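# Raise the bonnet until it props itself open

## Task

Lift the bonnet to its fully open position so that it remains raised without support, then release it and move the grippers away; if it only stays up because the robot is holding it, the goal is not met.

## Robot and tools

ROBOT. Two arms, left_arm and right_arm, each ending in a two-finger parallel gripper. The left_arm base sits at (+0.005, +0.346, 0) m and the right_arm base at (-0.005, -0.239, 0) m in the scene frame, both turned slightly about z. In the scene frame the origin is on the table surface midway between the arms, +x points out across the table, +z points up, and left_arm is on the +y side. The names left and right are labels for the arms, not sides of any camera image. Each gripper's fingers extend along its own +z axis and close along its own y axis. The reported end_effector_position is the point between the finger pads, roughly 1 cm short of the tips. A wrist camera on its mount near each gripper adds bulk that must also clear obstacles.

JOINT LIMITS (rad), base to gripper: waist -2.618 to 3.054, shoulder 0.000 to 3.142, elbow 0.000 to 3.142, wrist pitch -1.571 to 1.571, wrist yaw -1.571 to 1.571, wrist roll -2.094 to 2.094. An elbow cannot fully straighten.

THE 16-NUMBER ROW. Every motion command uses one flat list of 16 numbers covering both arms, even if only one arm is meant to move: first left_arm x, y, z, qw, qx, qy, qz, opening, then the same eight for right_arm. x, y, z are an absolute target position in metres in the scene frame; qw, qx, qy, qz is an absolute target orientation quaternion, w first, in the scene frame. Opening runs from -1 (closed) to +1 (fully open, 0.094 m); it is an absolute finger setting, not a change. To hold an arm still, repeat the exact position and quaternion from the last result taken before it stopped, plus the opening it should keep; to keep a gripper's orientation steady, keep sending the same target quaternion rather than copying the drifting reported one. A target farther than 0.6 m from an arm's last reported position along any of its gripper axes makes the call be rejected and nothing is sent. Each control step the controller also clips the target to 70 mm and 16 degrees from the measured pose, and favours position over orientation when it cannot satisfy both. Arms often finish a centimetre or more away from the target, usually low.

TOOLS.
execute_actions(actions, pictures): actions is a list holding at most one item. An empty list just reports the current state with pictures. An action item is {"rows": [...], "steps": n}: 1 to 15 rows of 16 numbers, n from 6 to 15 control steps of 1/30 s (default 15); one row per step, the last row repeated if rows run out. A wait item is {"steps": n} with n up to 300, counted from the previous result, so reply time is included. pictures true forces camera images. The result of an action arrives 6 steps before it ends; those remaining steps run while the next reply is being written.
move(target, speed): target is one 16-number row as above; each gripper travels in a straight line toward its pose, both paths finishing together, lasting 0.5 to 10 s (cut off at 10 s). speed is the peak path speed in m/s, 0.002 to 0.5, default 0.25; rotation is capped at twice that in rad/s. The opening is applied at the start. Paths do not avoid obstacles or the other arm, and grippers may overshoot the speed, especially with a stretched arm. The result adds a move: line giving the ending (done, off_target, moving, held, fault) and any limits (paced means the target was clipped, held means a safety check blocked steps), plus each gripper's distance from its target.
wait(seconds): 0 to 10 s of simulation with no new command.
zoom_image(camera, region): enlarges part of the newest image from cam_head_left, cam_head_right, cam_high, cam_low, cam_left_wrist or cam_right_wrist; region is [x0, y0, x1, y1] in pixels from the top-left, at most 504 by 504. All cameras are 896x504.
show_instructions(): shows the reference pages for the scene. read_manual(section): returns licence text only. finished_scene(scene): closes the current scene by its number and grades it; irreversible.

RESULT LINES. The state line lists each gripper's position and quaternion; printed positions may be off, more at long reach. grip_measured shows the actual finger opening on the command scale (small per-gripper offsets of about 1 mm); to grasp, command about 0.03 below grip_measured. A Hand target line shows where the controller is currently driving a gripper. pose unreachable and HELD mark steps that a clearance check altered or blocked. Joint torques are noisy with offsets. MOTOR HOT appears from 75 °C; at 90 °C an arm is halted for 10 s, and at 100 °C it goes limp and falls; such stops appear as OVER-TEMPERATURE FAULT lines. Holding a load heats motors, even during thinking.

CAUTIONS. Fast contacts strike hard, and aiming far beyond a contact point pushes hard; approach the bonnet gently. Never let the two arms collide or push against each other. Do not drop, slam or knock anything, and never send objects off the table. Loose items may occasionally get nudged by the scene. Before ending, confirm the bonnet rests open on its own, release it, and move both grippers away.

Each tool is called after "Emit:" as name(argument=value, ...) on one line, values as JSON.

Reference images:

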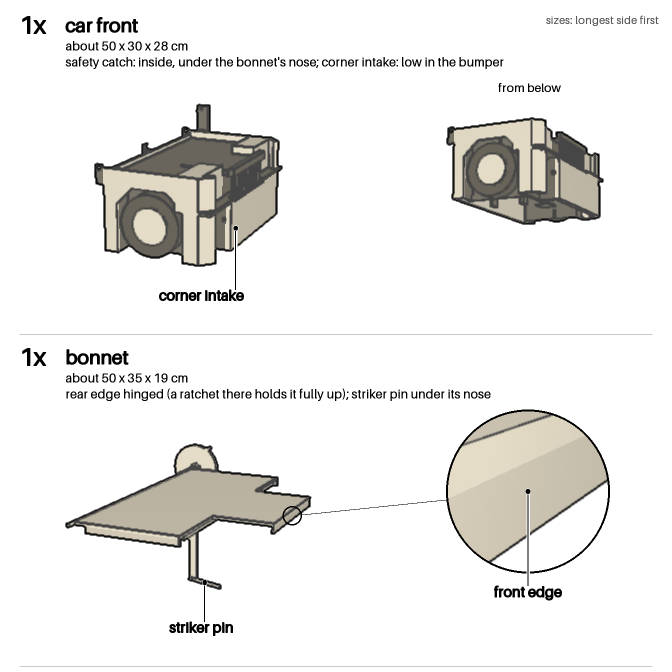

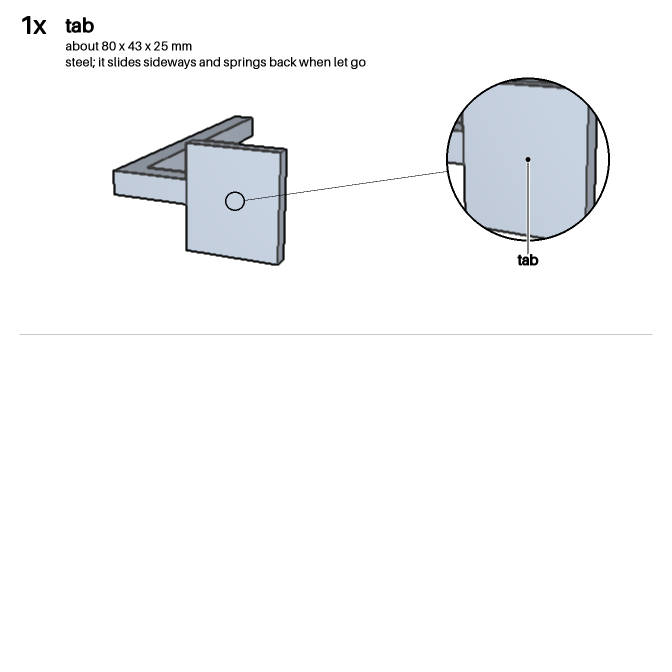

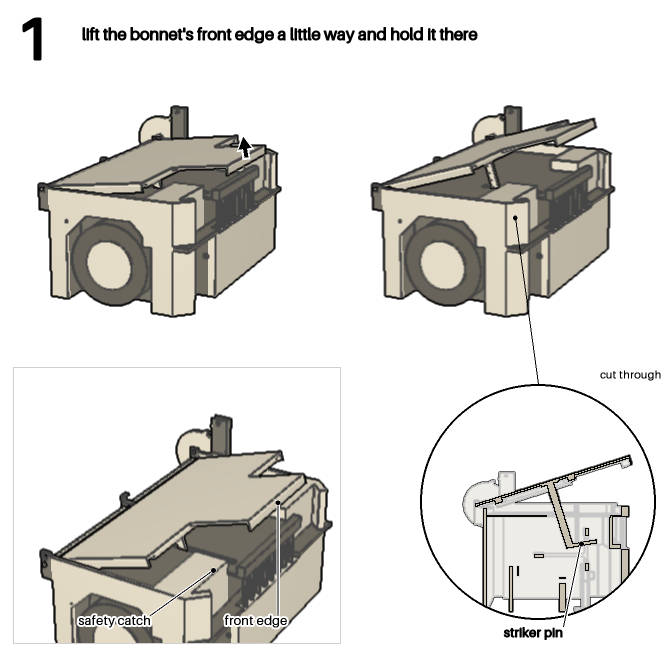

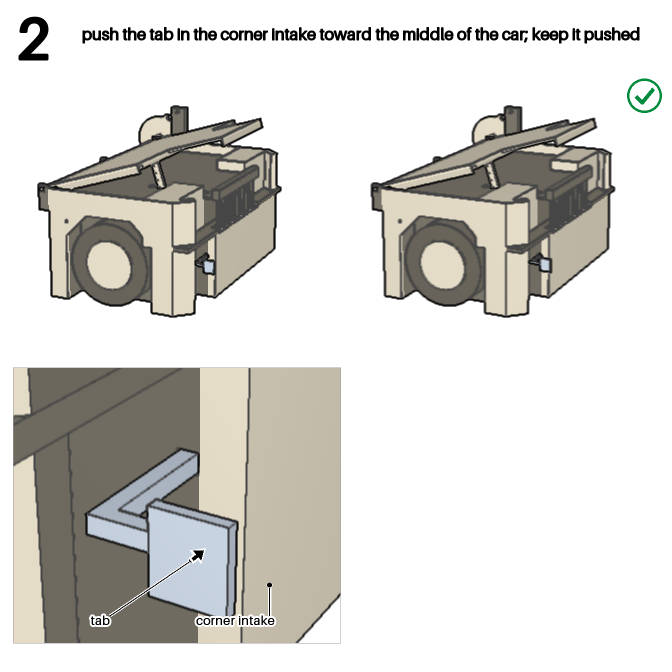

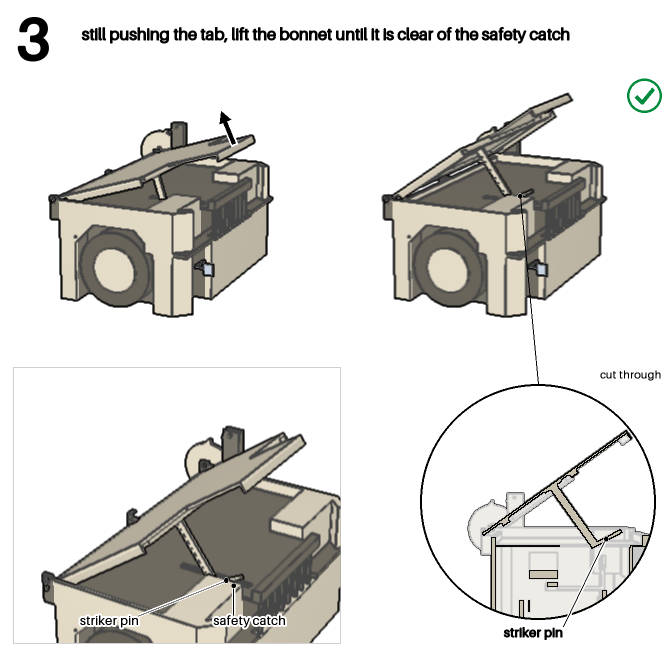

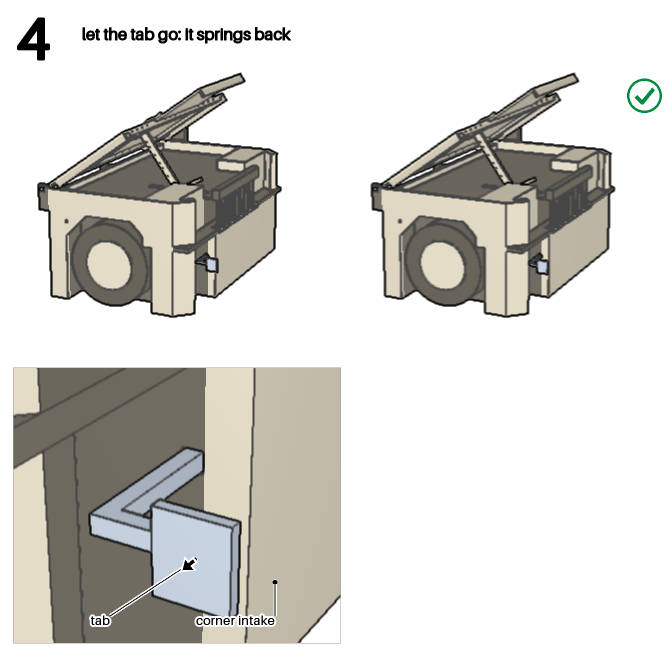

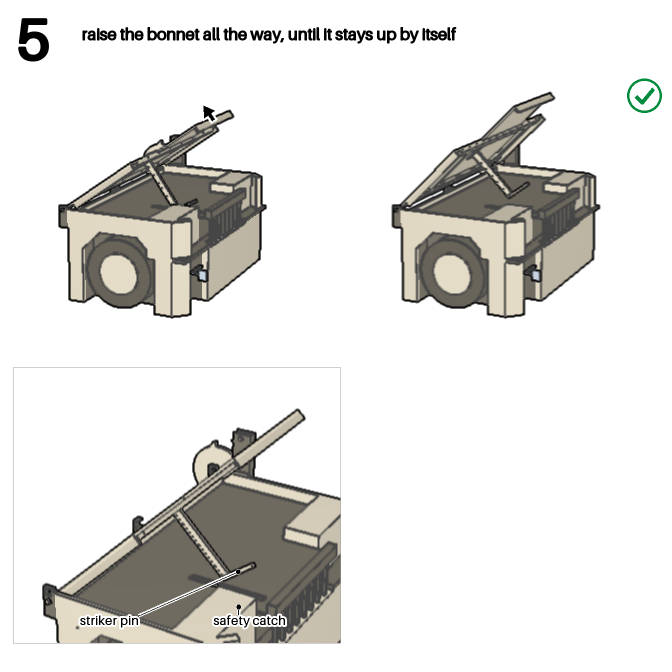

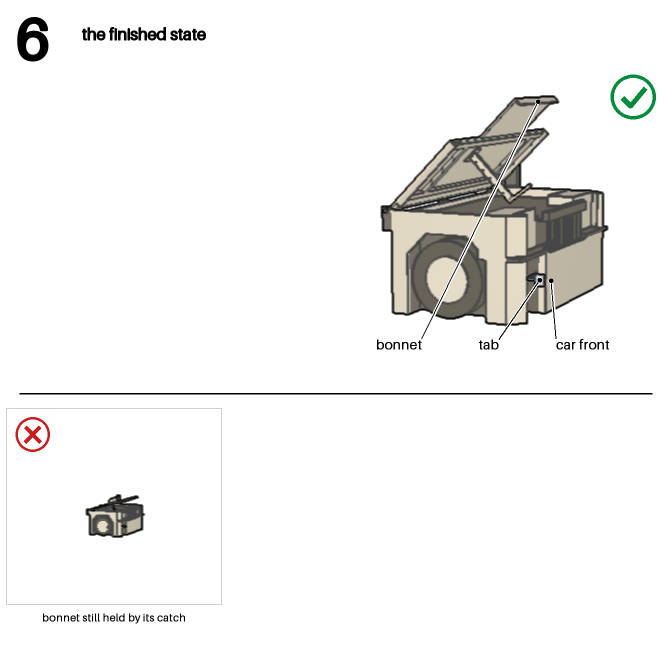

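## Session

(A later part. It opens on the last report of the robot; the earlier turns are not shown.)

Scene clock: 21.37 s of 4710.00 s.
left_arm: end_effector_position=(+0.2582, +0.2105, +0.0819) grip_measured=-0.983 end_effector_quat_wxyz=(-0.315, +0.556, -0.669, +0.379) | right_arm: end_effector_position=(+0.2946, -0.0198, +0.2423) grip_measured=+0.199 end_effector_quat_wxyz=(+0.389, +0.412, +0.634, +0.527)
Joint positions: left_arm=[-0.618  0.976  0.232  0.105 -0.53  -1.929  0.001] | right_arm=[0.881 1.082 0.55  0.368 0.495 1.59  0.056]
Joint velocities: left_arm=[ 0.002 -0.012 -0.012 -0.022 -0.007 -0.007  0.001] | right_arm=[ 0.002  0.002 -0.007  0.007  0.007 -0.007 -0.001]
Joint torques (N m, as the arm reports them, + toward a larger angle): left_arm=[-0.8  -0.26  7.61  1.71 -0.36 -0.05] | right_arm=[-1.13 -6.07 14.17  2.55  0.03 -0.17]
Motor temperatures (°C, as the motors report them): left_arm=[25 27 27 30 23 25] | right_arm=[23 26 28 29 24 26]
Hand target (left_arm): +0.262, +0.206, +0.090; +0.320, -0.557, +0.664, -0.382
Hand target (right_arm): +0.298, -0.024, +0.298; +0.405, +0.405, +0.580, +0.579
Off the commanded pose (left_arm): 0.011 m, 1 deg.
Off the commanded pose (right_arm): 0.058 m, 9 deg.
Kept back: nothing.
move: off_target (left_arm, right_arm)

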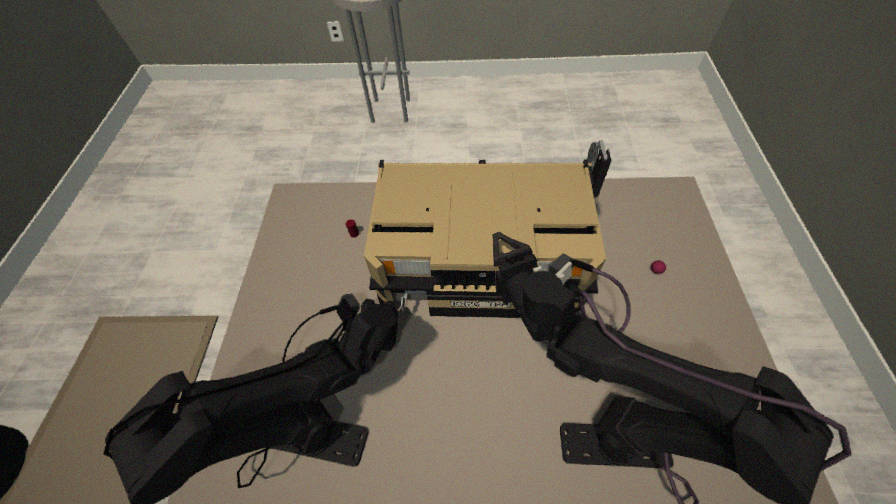

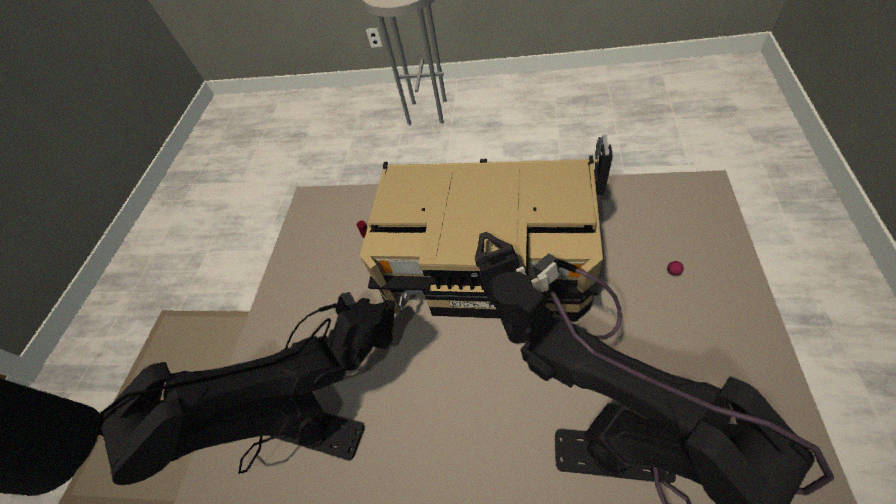

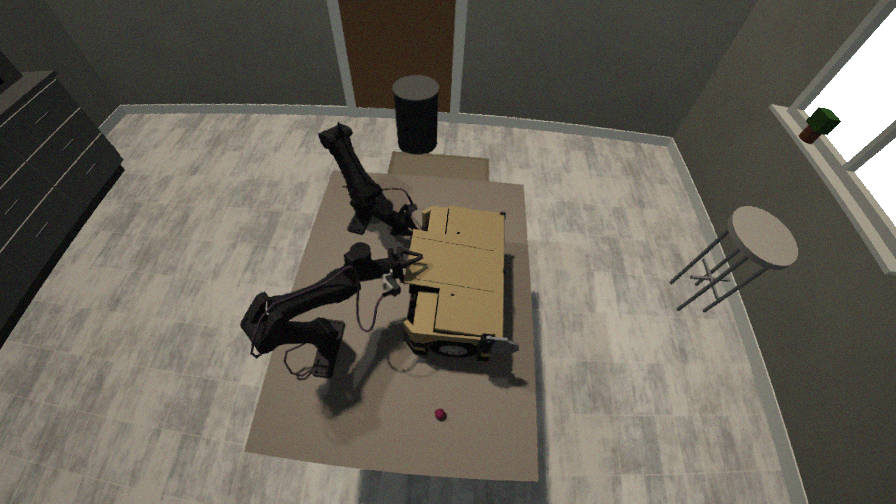

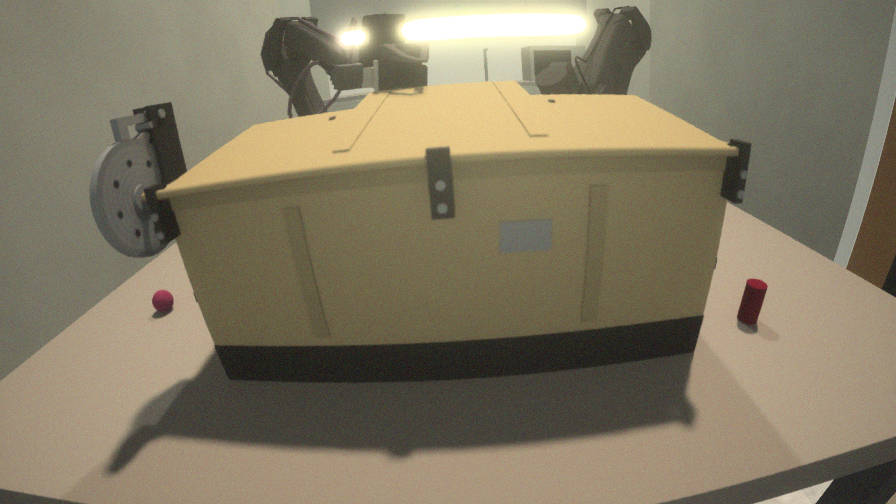

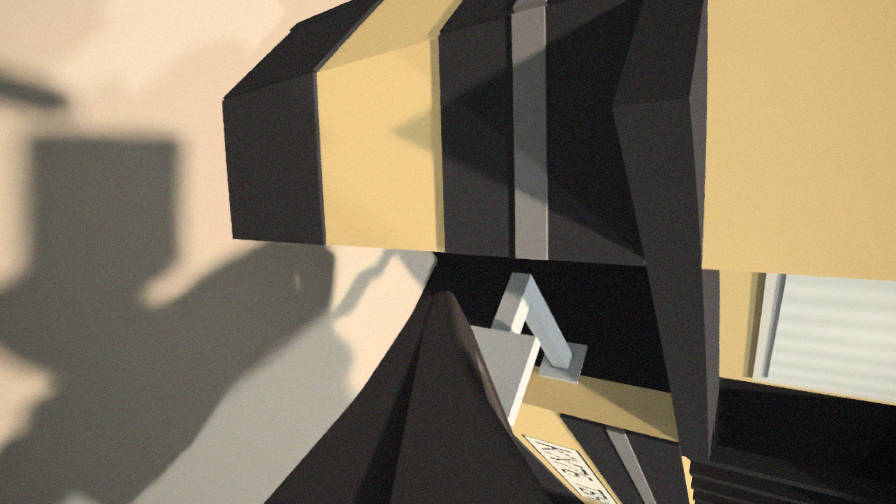

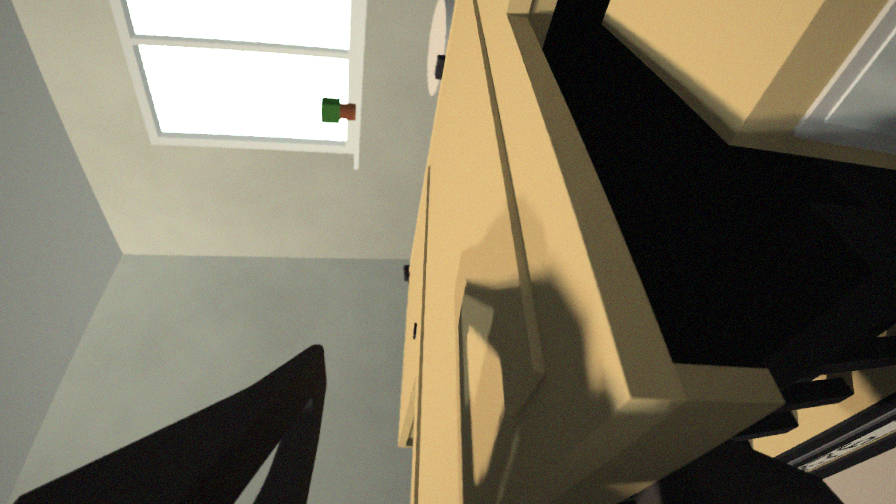

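Emit:
move(target=[0.262,0.205,0.09,0.321,-0.557,0.663,-0.383,-1,0.30,-0.022,0.36,0.47,0.329,0.47,0.671,0.2], speed=0.08)

Scene clock: 24.93 s of 4710.00 s.
left_arm: end_effector_position=(+0.2576, +0.2099, +0.0824) grip_measured=-0.983 end_effector_quat_wxyz=(-0.316, +0.556, -0.668, +0.380) | right_arm: end_effector_position=(+0.2995, -0.0154, +0.2718) grip_measured=+0.200 end_effector_quat_wxyz=(+0.441, +0.352, +0.601, +0.567)
Joint positions: left_arm=[-0.626  0.976  0.232  0.105 -0.539 -1.935  0.001] | right_arm=[0.864 1.121 0.505 0.65  0.461 1.424 0.056]
Joint velocities: left_arm=[-0.002 -0.017  0.012  0.037 -0.007  0.022 -0.   ] | right_arm=[ 0.007  0.002  0.017  0.066 -0.037 -0.022 -0.001]
Joint torques (N m, as the arm reports them, + toward a larger angle): left_arm=[-0.8  -0.01  7.54  1.74 -0.36 -0.07] | right_arm=[-1.14 -6.22 14.48  3.53 -0.13 -0.2 ]
Motor temperatures (°C, as the motors report them): left_arm=[25 27 27 31 23 25] | right_arm=[23 26 28 32 24 26]
Hand target (left_arm): +0.262, +0.205, +0.090; +0.321, -0.557, +0.663, -0.383
Hand target (right_arm): +0.294, -0.027, +0.356; +0.467, +0.334, +0.499, +0.650
Off the commanded pose (left_arm): 0.010 m, 1 deg.
Off the commanded pose (right_arm): 0.088 m, 20 deg; orientation clipped at the last step of the last action.
Kept back: nothing.
move: off_target (right_arm); limits=paced

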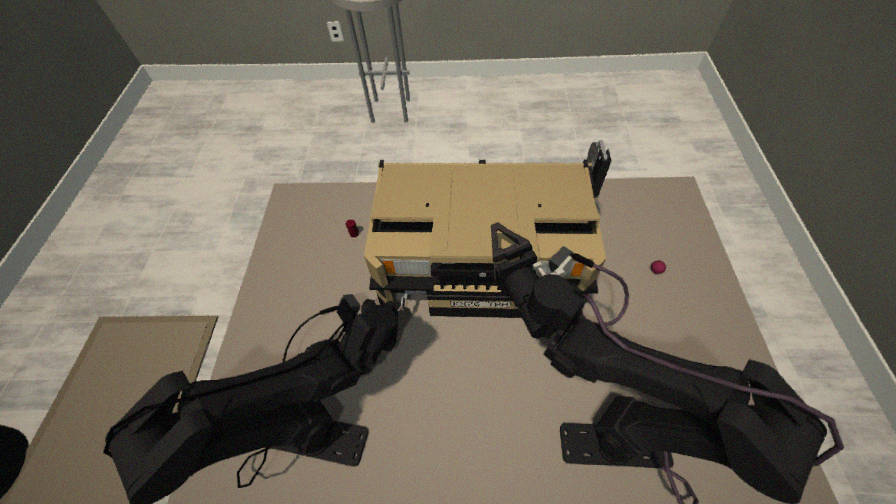

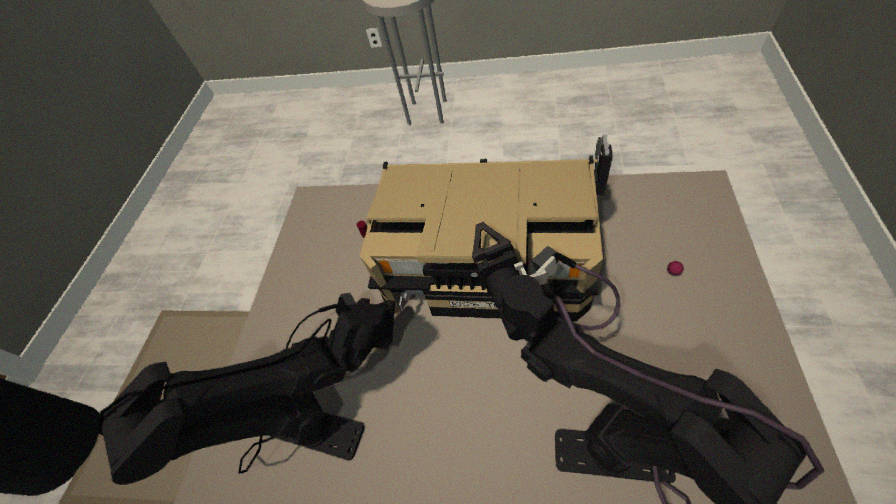

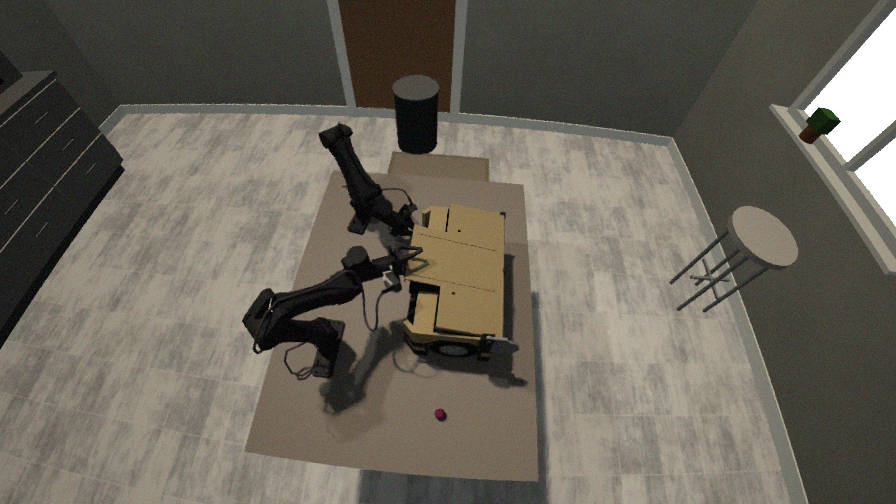

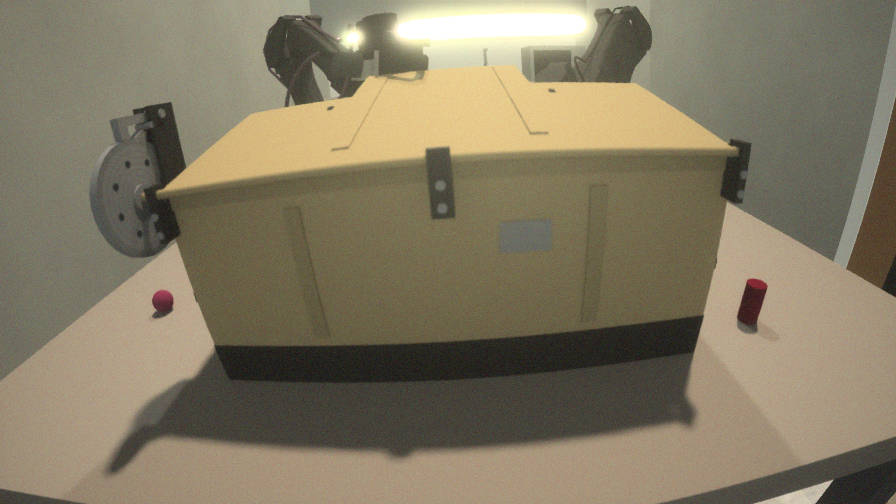

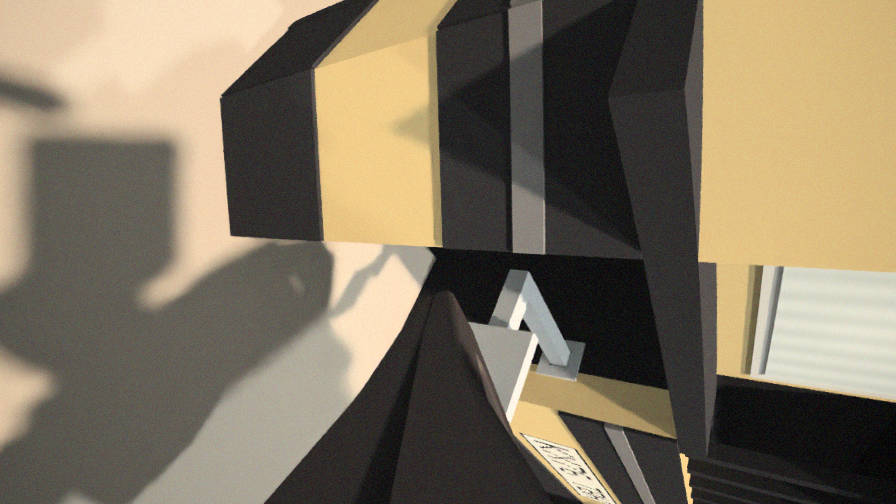

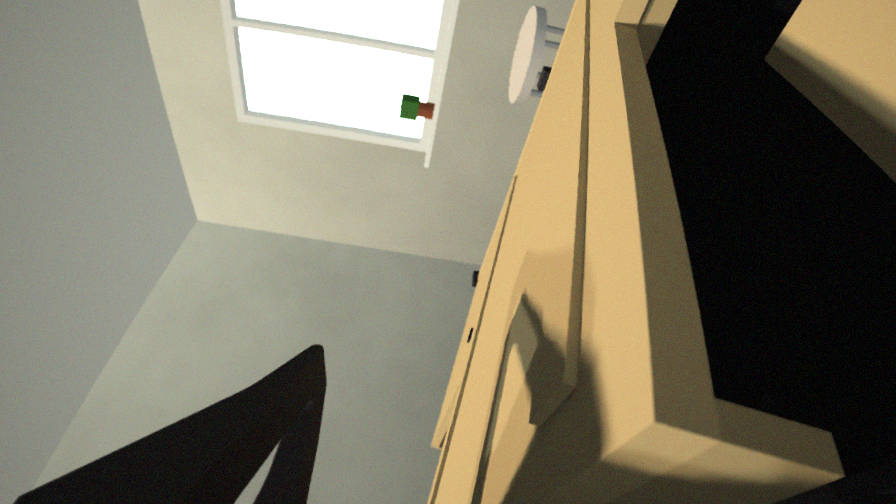

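Emit:
execute_actions(actions=[{"rows":[[0.268,0.204,0.09,0.321,-0.557,0.663,-0.383,-1,0.30,-0.022,0.365,0.47,0.329,0.47,0.671,0.2],[0.272,0.203,0.09,0.321,-0.557,0.663,-0.383,-1,0.30,-0.022,0.37,0.47,0.329,0.47,0.671,0.2],[0.276,0.202,0.09,0.321,-0.557,0.663,-0.383,-1,0.30,-0.022,0.375,0.47,0.329,0.47,0.671,0.2],[0.28,0.2,0.09,0.321,-0.557,0.663,-0.383,-1,0.30,-0.022,0.38,0.47,0.329,0.47,0.671,0.2],[0.283,0.2,0.09,0.321,-0.557,0.663,-0.383,-1,0.30,-0.022,0.39,0.47,0.329,0.47,0.671,0.2]],"steps":15}])

Emit:
wait(seconds=0.7)

Scene clock: 26.63 s of 4710.00 s.
left_arm: end_effector_position=(+0.2716, +0.2071, +0.0788) grip_measured=-0.983 end_effector_quat_wxyz=(-0.315, +0.563, -0.669, +0.369) | right_arm: end_effector_position=(+0.2996, -0.0154, +0.2718) grip_measured=+0.200 end_effector_quat_wxyz=(+0.441, +0.351, +0.601, +0.567)
Joint positions: left_arm=[-0.582  1.081  0.271  0.16  -0.511 -1.92   0.001] | right_arm=[0.864 1.121 0.505 0.65  0.46  1.423 0.056]
Joint velocities: left_arm=[0.022 0.11  0.022 0.168 0.095 0.066 0.   ] | right_arm=[-0.007 -0.017 -0.022  0.007  0.007 -0.037  0.   ]
Joint torques (N m, as the arm reports them, + toward a larger angle): left_arm=[ 0.93 -1.19  7.29  1.81 -0.2   0.19] | right_arm=[-0.84 -6.79 14.87  3.44 -0.08 -0.23]
Motor temperatures (°C, as the motors report them): left_arm=[25 27 27 31 23 25] | right_arm=[23 26 28 33 24 26]
Steps of this call (steps 1 to 42: nothing new was sent; steps 43 to 51: the first 9 steps of this action). Readings (end_effector_position):
43: left_arm (+0.2578, +0.2098, +0.0820) | right_arm (+0.2996, -0.0154, +0.2718)
44: left_arm (+0.2586, +0.2091, +0.0812) | right_arm (+0.2996, -0.0154, +0.2718)
46: left_arm (+0.2623, +0.2091, +0.0789) | right_arm (+0.2996, -0.0154, +0.2718)
50: left_arm (+0.2710, +0.2079, +0.0788) | right_arm (+0.2996, -0.0154, +0.2718)
51: the state above

Scene clock: 27.53 s of 4710.00 s.
left_arm: end_effector_position=(+0.2744, +0.2035, +0.0817) grip_measured=-0.983 end_effector_quat_wxyz=(-0.314, +0.560, -0.667, +0.379) | right_arm: end_effector_position=(+0.2996, -0.0154, +0.2718) grip_measured=+0.200 end_effector_quat_wxyz=(+0.441, +0.351, +0.601, +0.567)
Joint positions: left_arm=[-0.578  1.091  0.273  0.19  -0.5   -1.911  0.001] | right_arm=[0.864 1.121 0.505 0.65  0.46  1.423 0.056]
Joint velocities: left_arm=[-0.002  0.017 -0.012  0.051 -0.037 -0.037  0.001] | right_arm=[-0.002 -0.017 -0.017 -0.037  0.095 -0.022  0.001]
Joint torques (N m, as the arm reports them, + toward a larger angle): left_arm=[ 0.92 -1.01  7.42  1.85 -0.19  0.19] | right_arm=[-0.84 -6.8  14.86  3.44 -0.08 -0.23]
Motor temperatures (°C, as the motors report them): left_arm=[25 27 27 31 23 25] | right_arm=[23 26 29 34 24 26]
Hand target (left_arm): +0.282, +0.201, +0.091; +0.321, -0.557, +0.663, -0.383
Hand target (right_arm): +0.293, -0.027, +0.358; +0.466, +0.335, +0.498, +0.650
Off the commanded pose (left_arm): 0.012 m, 1 deg.
Off the commanded pose (right_arm): 0.118 m, 20 deg; position and orientation clipped at the last step of the last action.
Kept back: nothing.
Steps of this call (steps 1 to 6: the last 6 steps of your previous action; steps 7 to 27: nothing new was sent). Readings (end_effector_position):
1: left_arm (+0.2723, +0.2064, +0.0792) | right_arm (+0.2996, -0.0154, +0.2718)
2: left_arm (+0.2727, +0.2059, +0.0795) | right_arm (+0.2996, -0.0154, +0.2718)
4: left_arm (+0.2735, +0.2052, +0.0801) | right_arm (+0.2996, -0.0154, +0.2718)
8: left_arm (+0.2740, +0.2042, +0.0809) | right_arm (+0.2996, -0.0154, +0.2718)
27: the state above

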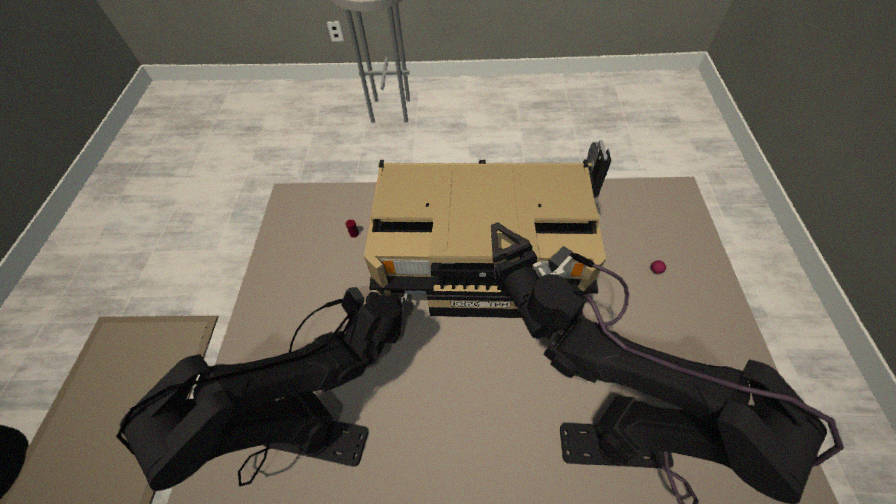

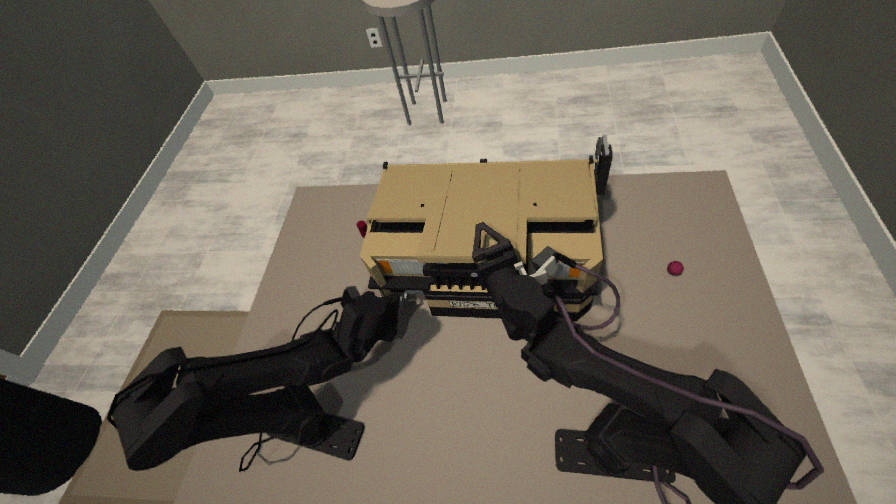

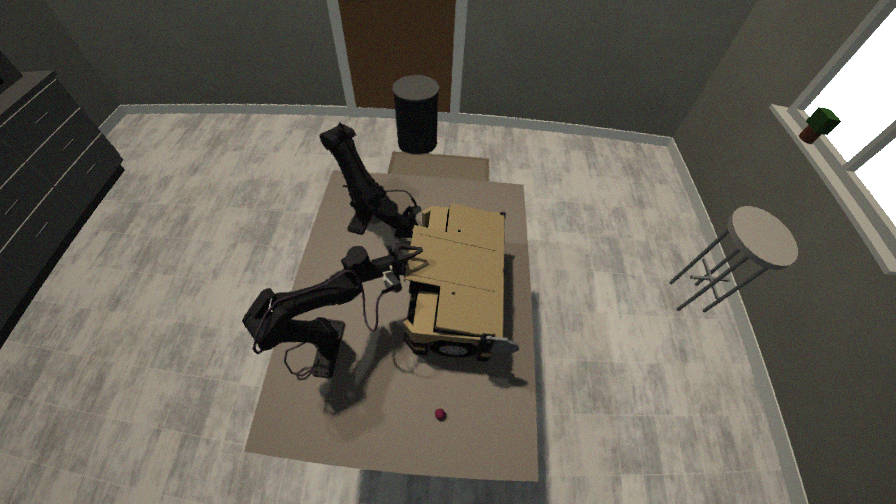

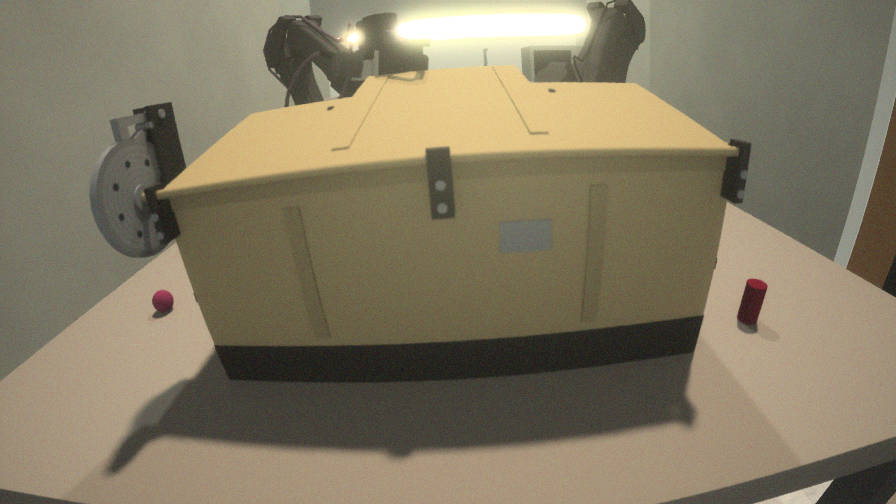

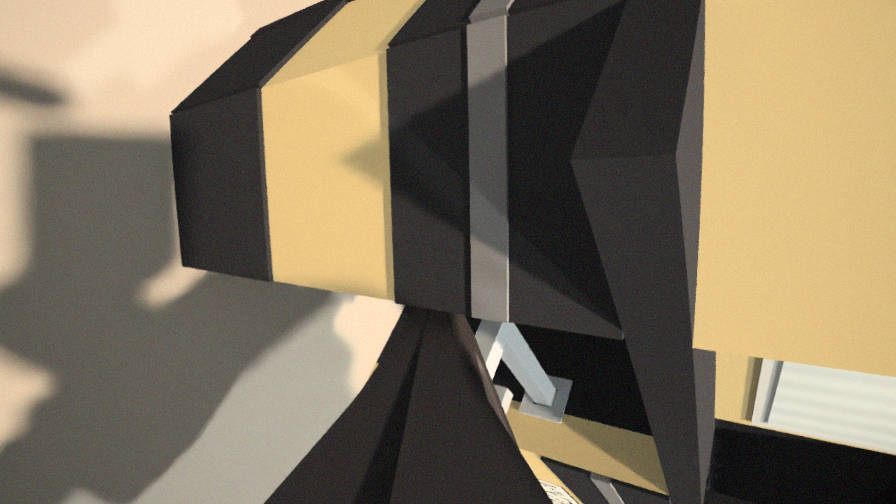

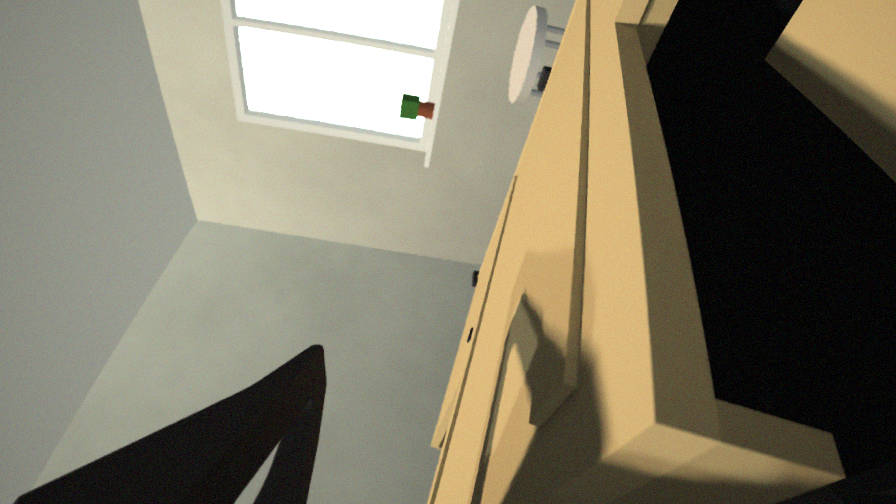

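Emit:
execute_actions(actions=[{"rows":[[0.283,0.2,0.09,0.321,-0.557,0.663,-0.383,-1,0.30,-0.022,0.345,0.46,0.34,0.49,0.655,0.2],[0.283,0.2,0.09,0.321,-0.557,0.663,-0.383,-1,0.30,-0.022,0.337,0.46,0.34,0.49,0.655,0.2],[0.283,0.2,0.09,0.321,-0.557,0.663,-0.383,-1,0.30,-0.022,0.33,0.45,0.355,0.51,0.64,0.2],[0.283,0.2,0.09,0.321,-0.557,0.663,-0.383,-1,0.30,-0.022,0.322,0.45,0.355,0.51,0.64,0.2],[0.283,0.2,0.09,0.321,-0.557,0.663,-0.383,-1,0.30,-0.022,0.315,0.44,0.367,0.527,0.627,0.2],[0.283,0.2,0.09,0.321,-0.557,0.663,-0.383,-1,0.30,-0.022,0.307,0.44,0.367,0.527,0.627,0.2],[0.283,0.2,0.09,0.321,-0.557,0.663,-0.383,-1,0.30,-0.022,0.30,0.43,0.38,0.545,0.61,0.2],[0.283,0.2,0.09,0.321,-0.557,0.663,-0.383,-1,0.30,-0.022,0.292,0.43,0.38,0.545,0.61,0.2],[0.283,0.2,0.09,0.321,-0.557,0.663,-0.383,-1,0.30,-0.022,0.285,0.42,0.39,0.56,0.595,0.2],[0.283,0.2,0.09,0.321,-0.557,0.663,-0.383,-1,0.30,-0.022,0.277,0.42,0.39,0.56,0.595,0.2],[0.283,0.2,0.09,0.321,-0.557,0.663,-0.383,-1,0.30,-0.022,0.27,0.405,0.405,0.58,0.58,0.2],[0.283,0.2,0.09,0.321,-0.557,0.663,-0.383,-1,0.30,-0.022,0.26,0.405,0.405,0.58,0.58,0.2],[0.283,0.2,0.09,0.321,-0.557,0.663,-0.383,-1,0.295,-0.022,0.25,0.405,0.405,0.58,0.58,0.2],[0.283,0.2,0.09,0.321,-0.557,0.663,-0.383,-1,0.29,-0.022,0.242,0.405,0.405,0.58,0.58,0.2]],"steps":15}])

Emit:
move(target=[0.283,0.2,0.09,0.321,-0.557,0.663,-0.383,-1,0.295,0.05,0.246,0.52,0.52,0.48,0.48,0.2], speed=0.1)

Scene clock: 28.63 s of 4710.00 s.
left_arm: end_effector_position=(+0.2748, +0.2030, +0.0824) grip_measured=-0.983 end_effector_quat_wxyz=(-0.314, +0.559, -0.666, +0.380) | right_arm: end_effector_position=(+0.2995, -0.0172, +0.2601) grip_measured=+0.200 end_effector_quat_wxyz=(+0.420, +0.377, +0.597, +0.570)
Joint positions: left_arm=[-0.578  1.091  0.273  0.194 -0.5   -1.911  0.001] | right_arm=[0.864 1.125 0.488 0.641 0.468 1.497 0.056]
Joint velocities: left_arm=[-0.002  0.007 -0.002 -0.066  0.022 -0.007  0.   ] | right_arm=[-0.007  0.017  0.002 -0.403  0.051  0.403 -0.   ]
Joint torques (N m, as the arm reports them, + toward a larger angle): left_arm=[ 0.97 -0.59  7.43  1.86 -0.19  0.2 ] | right_arm=[ 0.04 -4.6  11.07  2.71  0.15 -0.26]
Motor temperatures (°C, as the motors report them): left_arm=[25 27 28 31 23 25] | right_arm=[23 26 29 35 24 26]
Steps of this call (steps 1 to 24: nothing new was sent; steps 25 to 33: the first 9 steps of this action). Readings (end_effector_position):
25: left_arm (+0.2745, +0.2034, +0.0818) | right_arm (+0.2995, -0.0154, +0.2719)
26: left_arm (+0.2745, +0.2033, +0.0819) | right_arm (+0.2995, -0.0155, +0.2715)
28: left_arm (+0.2746, +0.2032, +0.0821) | right_arm (+0.2993, -0.0158, +0.2692)
32: left_arm (+0.2748, +0.2031, +0.0824) | right_arm (+0.2995, -0.0169, +0.2622)
33: the state above

Scene clock: 32.00 s of 4710.00 s.
left_arm: end_effector_position=(+0.2748, +0.2027, +0.0825) grip_measured=-0.983 end_effector_quat_wxyz=(-0.314, +0.559, -0.666, +0.381) | right_arm: end_effector_position=(+0.2969, +0.0435, +0.2437) grip_measured=+0.200 end_effector_quat_wxyz=(+0.523, +0.516, +0.479, +0.479)
Joint positions: left_arm=[-0.578  1.091  0.273  0.195 -0.498 -1.911  0.001] | right_arm=[1.193 1.655 0.821 0.859 1.251 1.54  0.056]
Joint velocities: left_arm=[-0.002  0.007 -0.002  0.022 -0.081 -0.022 -0.001] | right_arm=[ 0.002 -0.012  0.012  0.022  0.022 -0.051 -0.   ]
Joint torques (N m, as the arm reports them, + toward a larger angle): left_arm=[ 0.95 -0.59  7.46  1.86 -0.19  0.19] | right_arm=[ 0.65 -6.6   9.94  1.55  0.04 -0.13]
Motor temperatures (°C, as the motors report them): left_arm=[25 27 28 31 23 25] | right_arm=[23 26 29 34 24 26]
Hand target (left_arm): +0.282, +0.200, +0.090; +0.321, -0.557, +0.663, -0.383
Hand target (right_arm): +0.296, +0.050, +0.249; +0.524, +0.515, +0.478, +0.481
Off your previous action's commanded pose (left_arm): 0.011 m, 1 deg at its last step (step 6 of this call).
Off your previous action's commanded pose (right_arm): 0.007 m, 3 deg at its last step (step 6 of this call).
Off the commanded pose (left_arm): 0.011 m, 1 deg.
Off the commanded pose (right_arm): 0.007 m, 1 deg.
Kept back: nothing.
move: off_target (left_arm)

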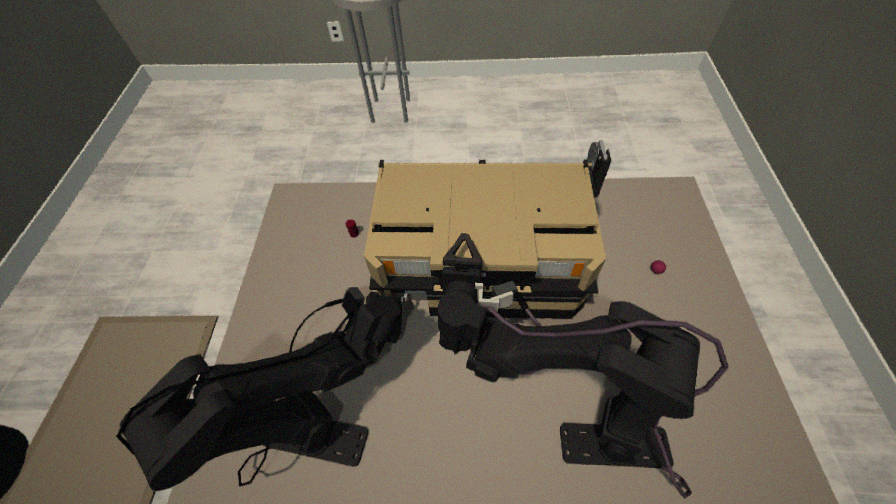

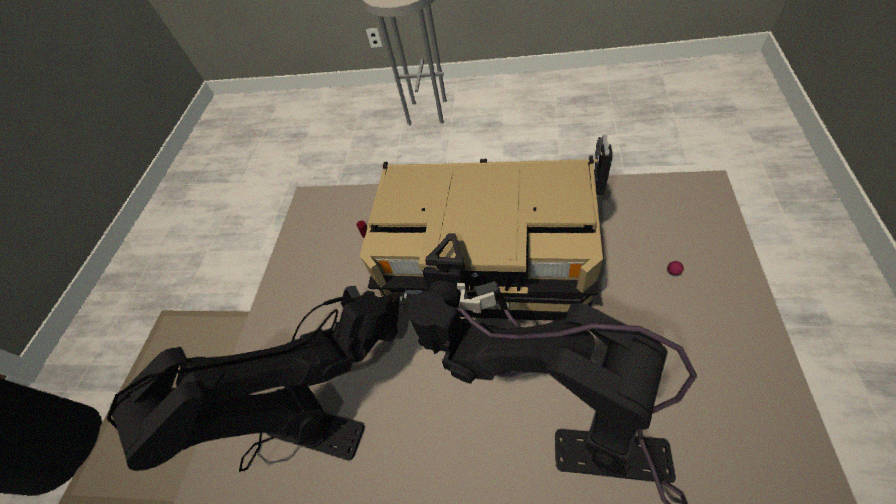

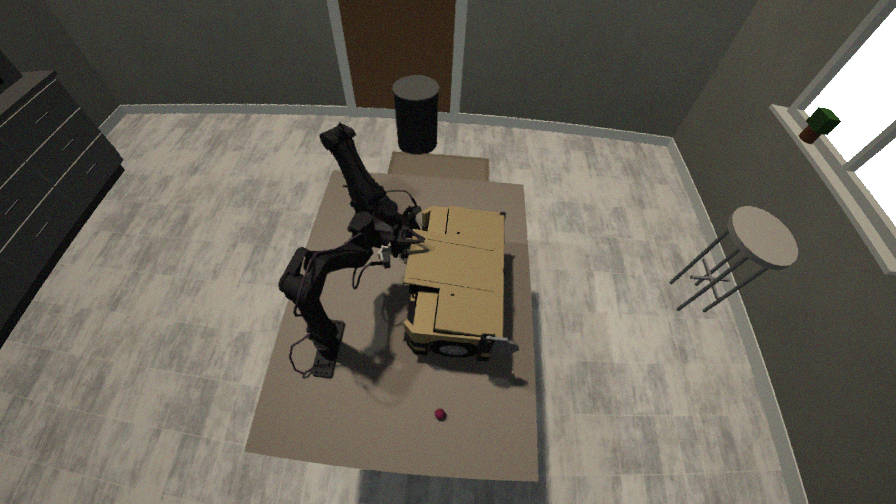

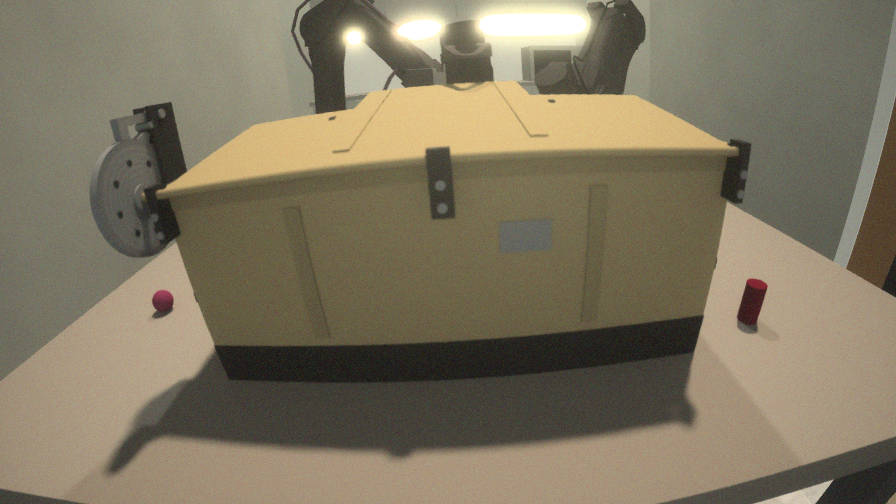

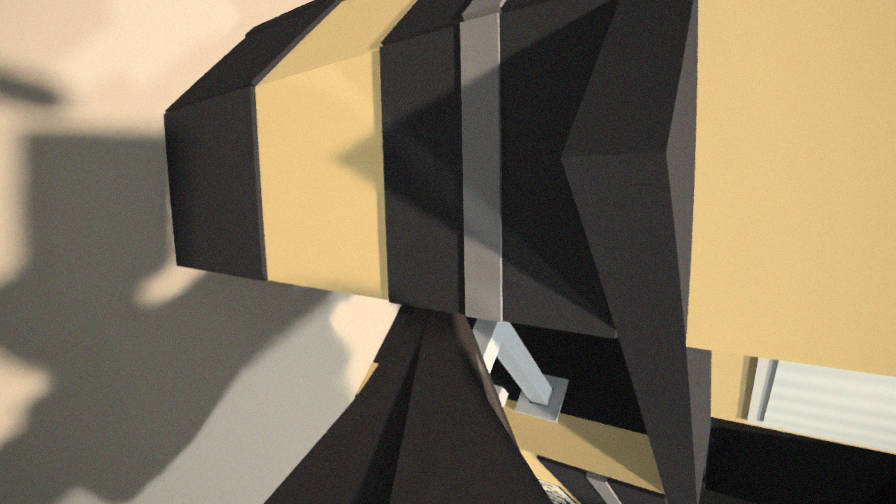

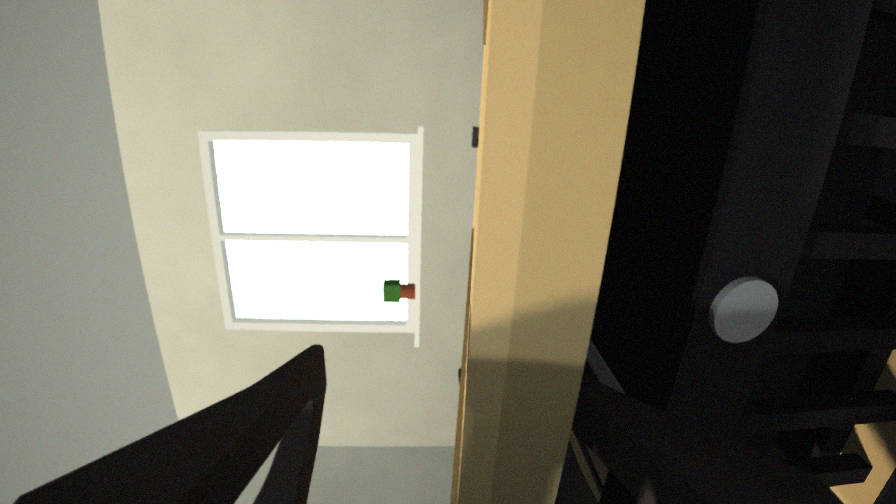

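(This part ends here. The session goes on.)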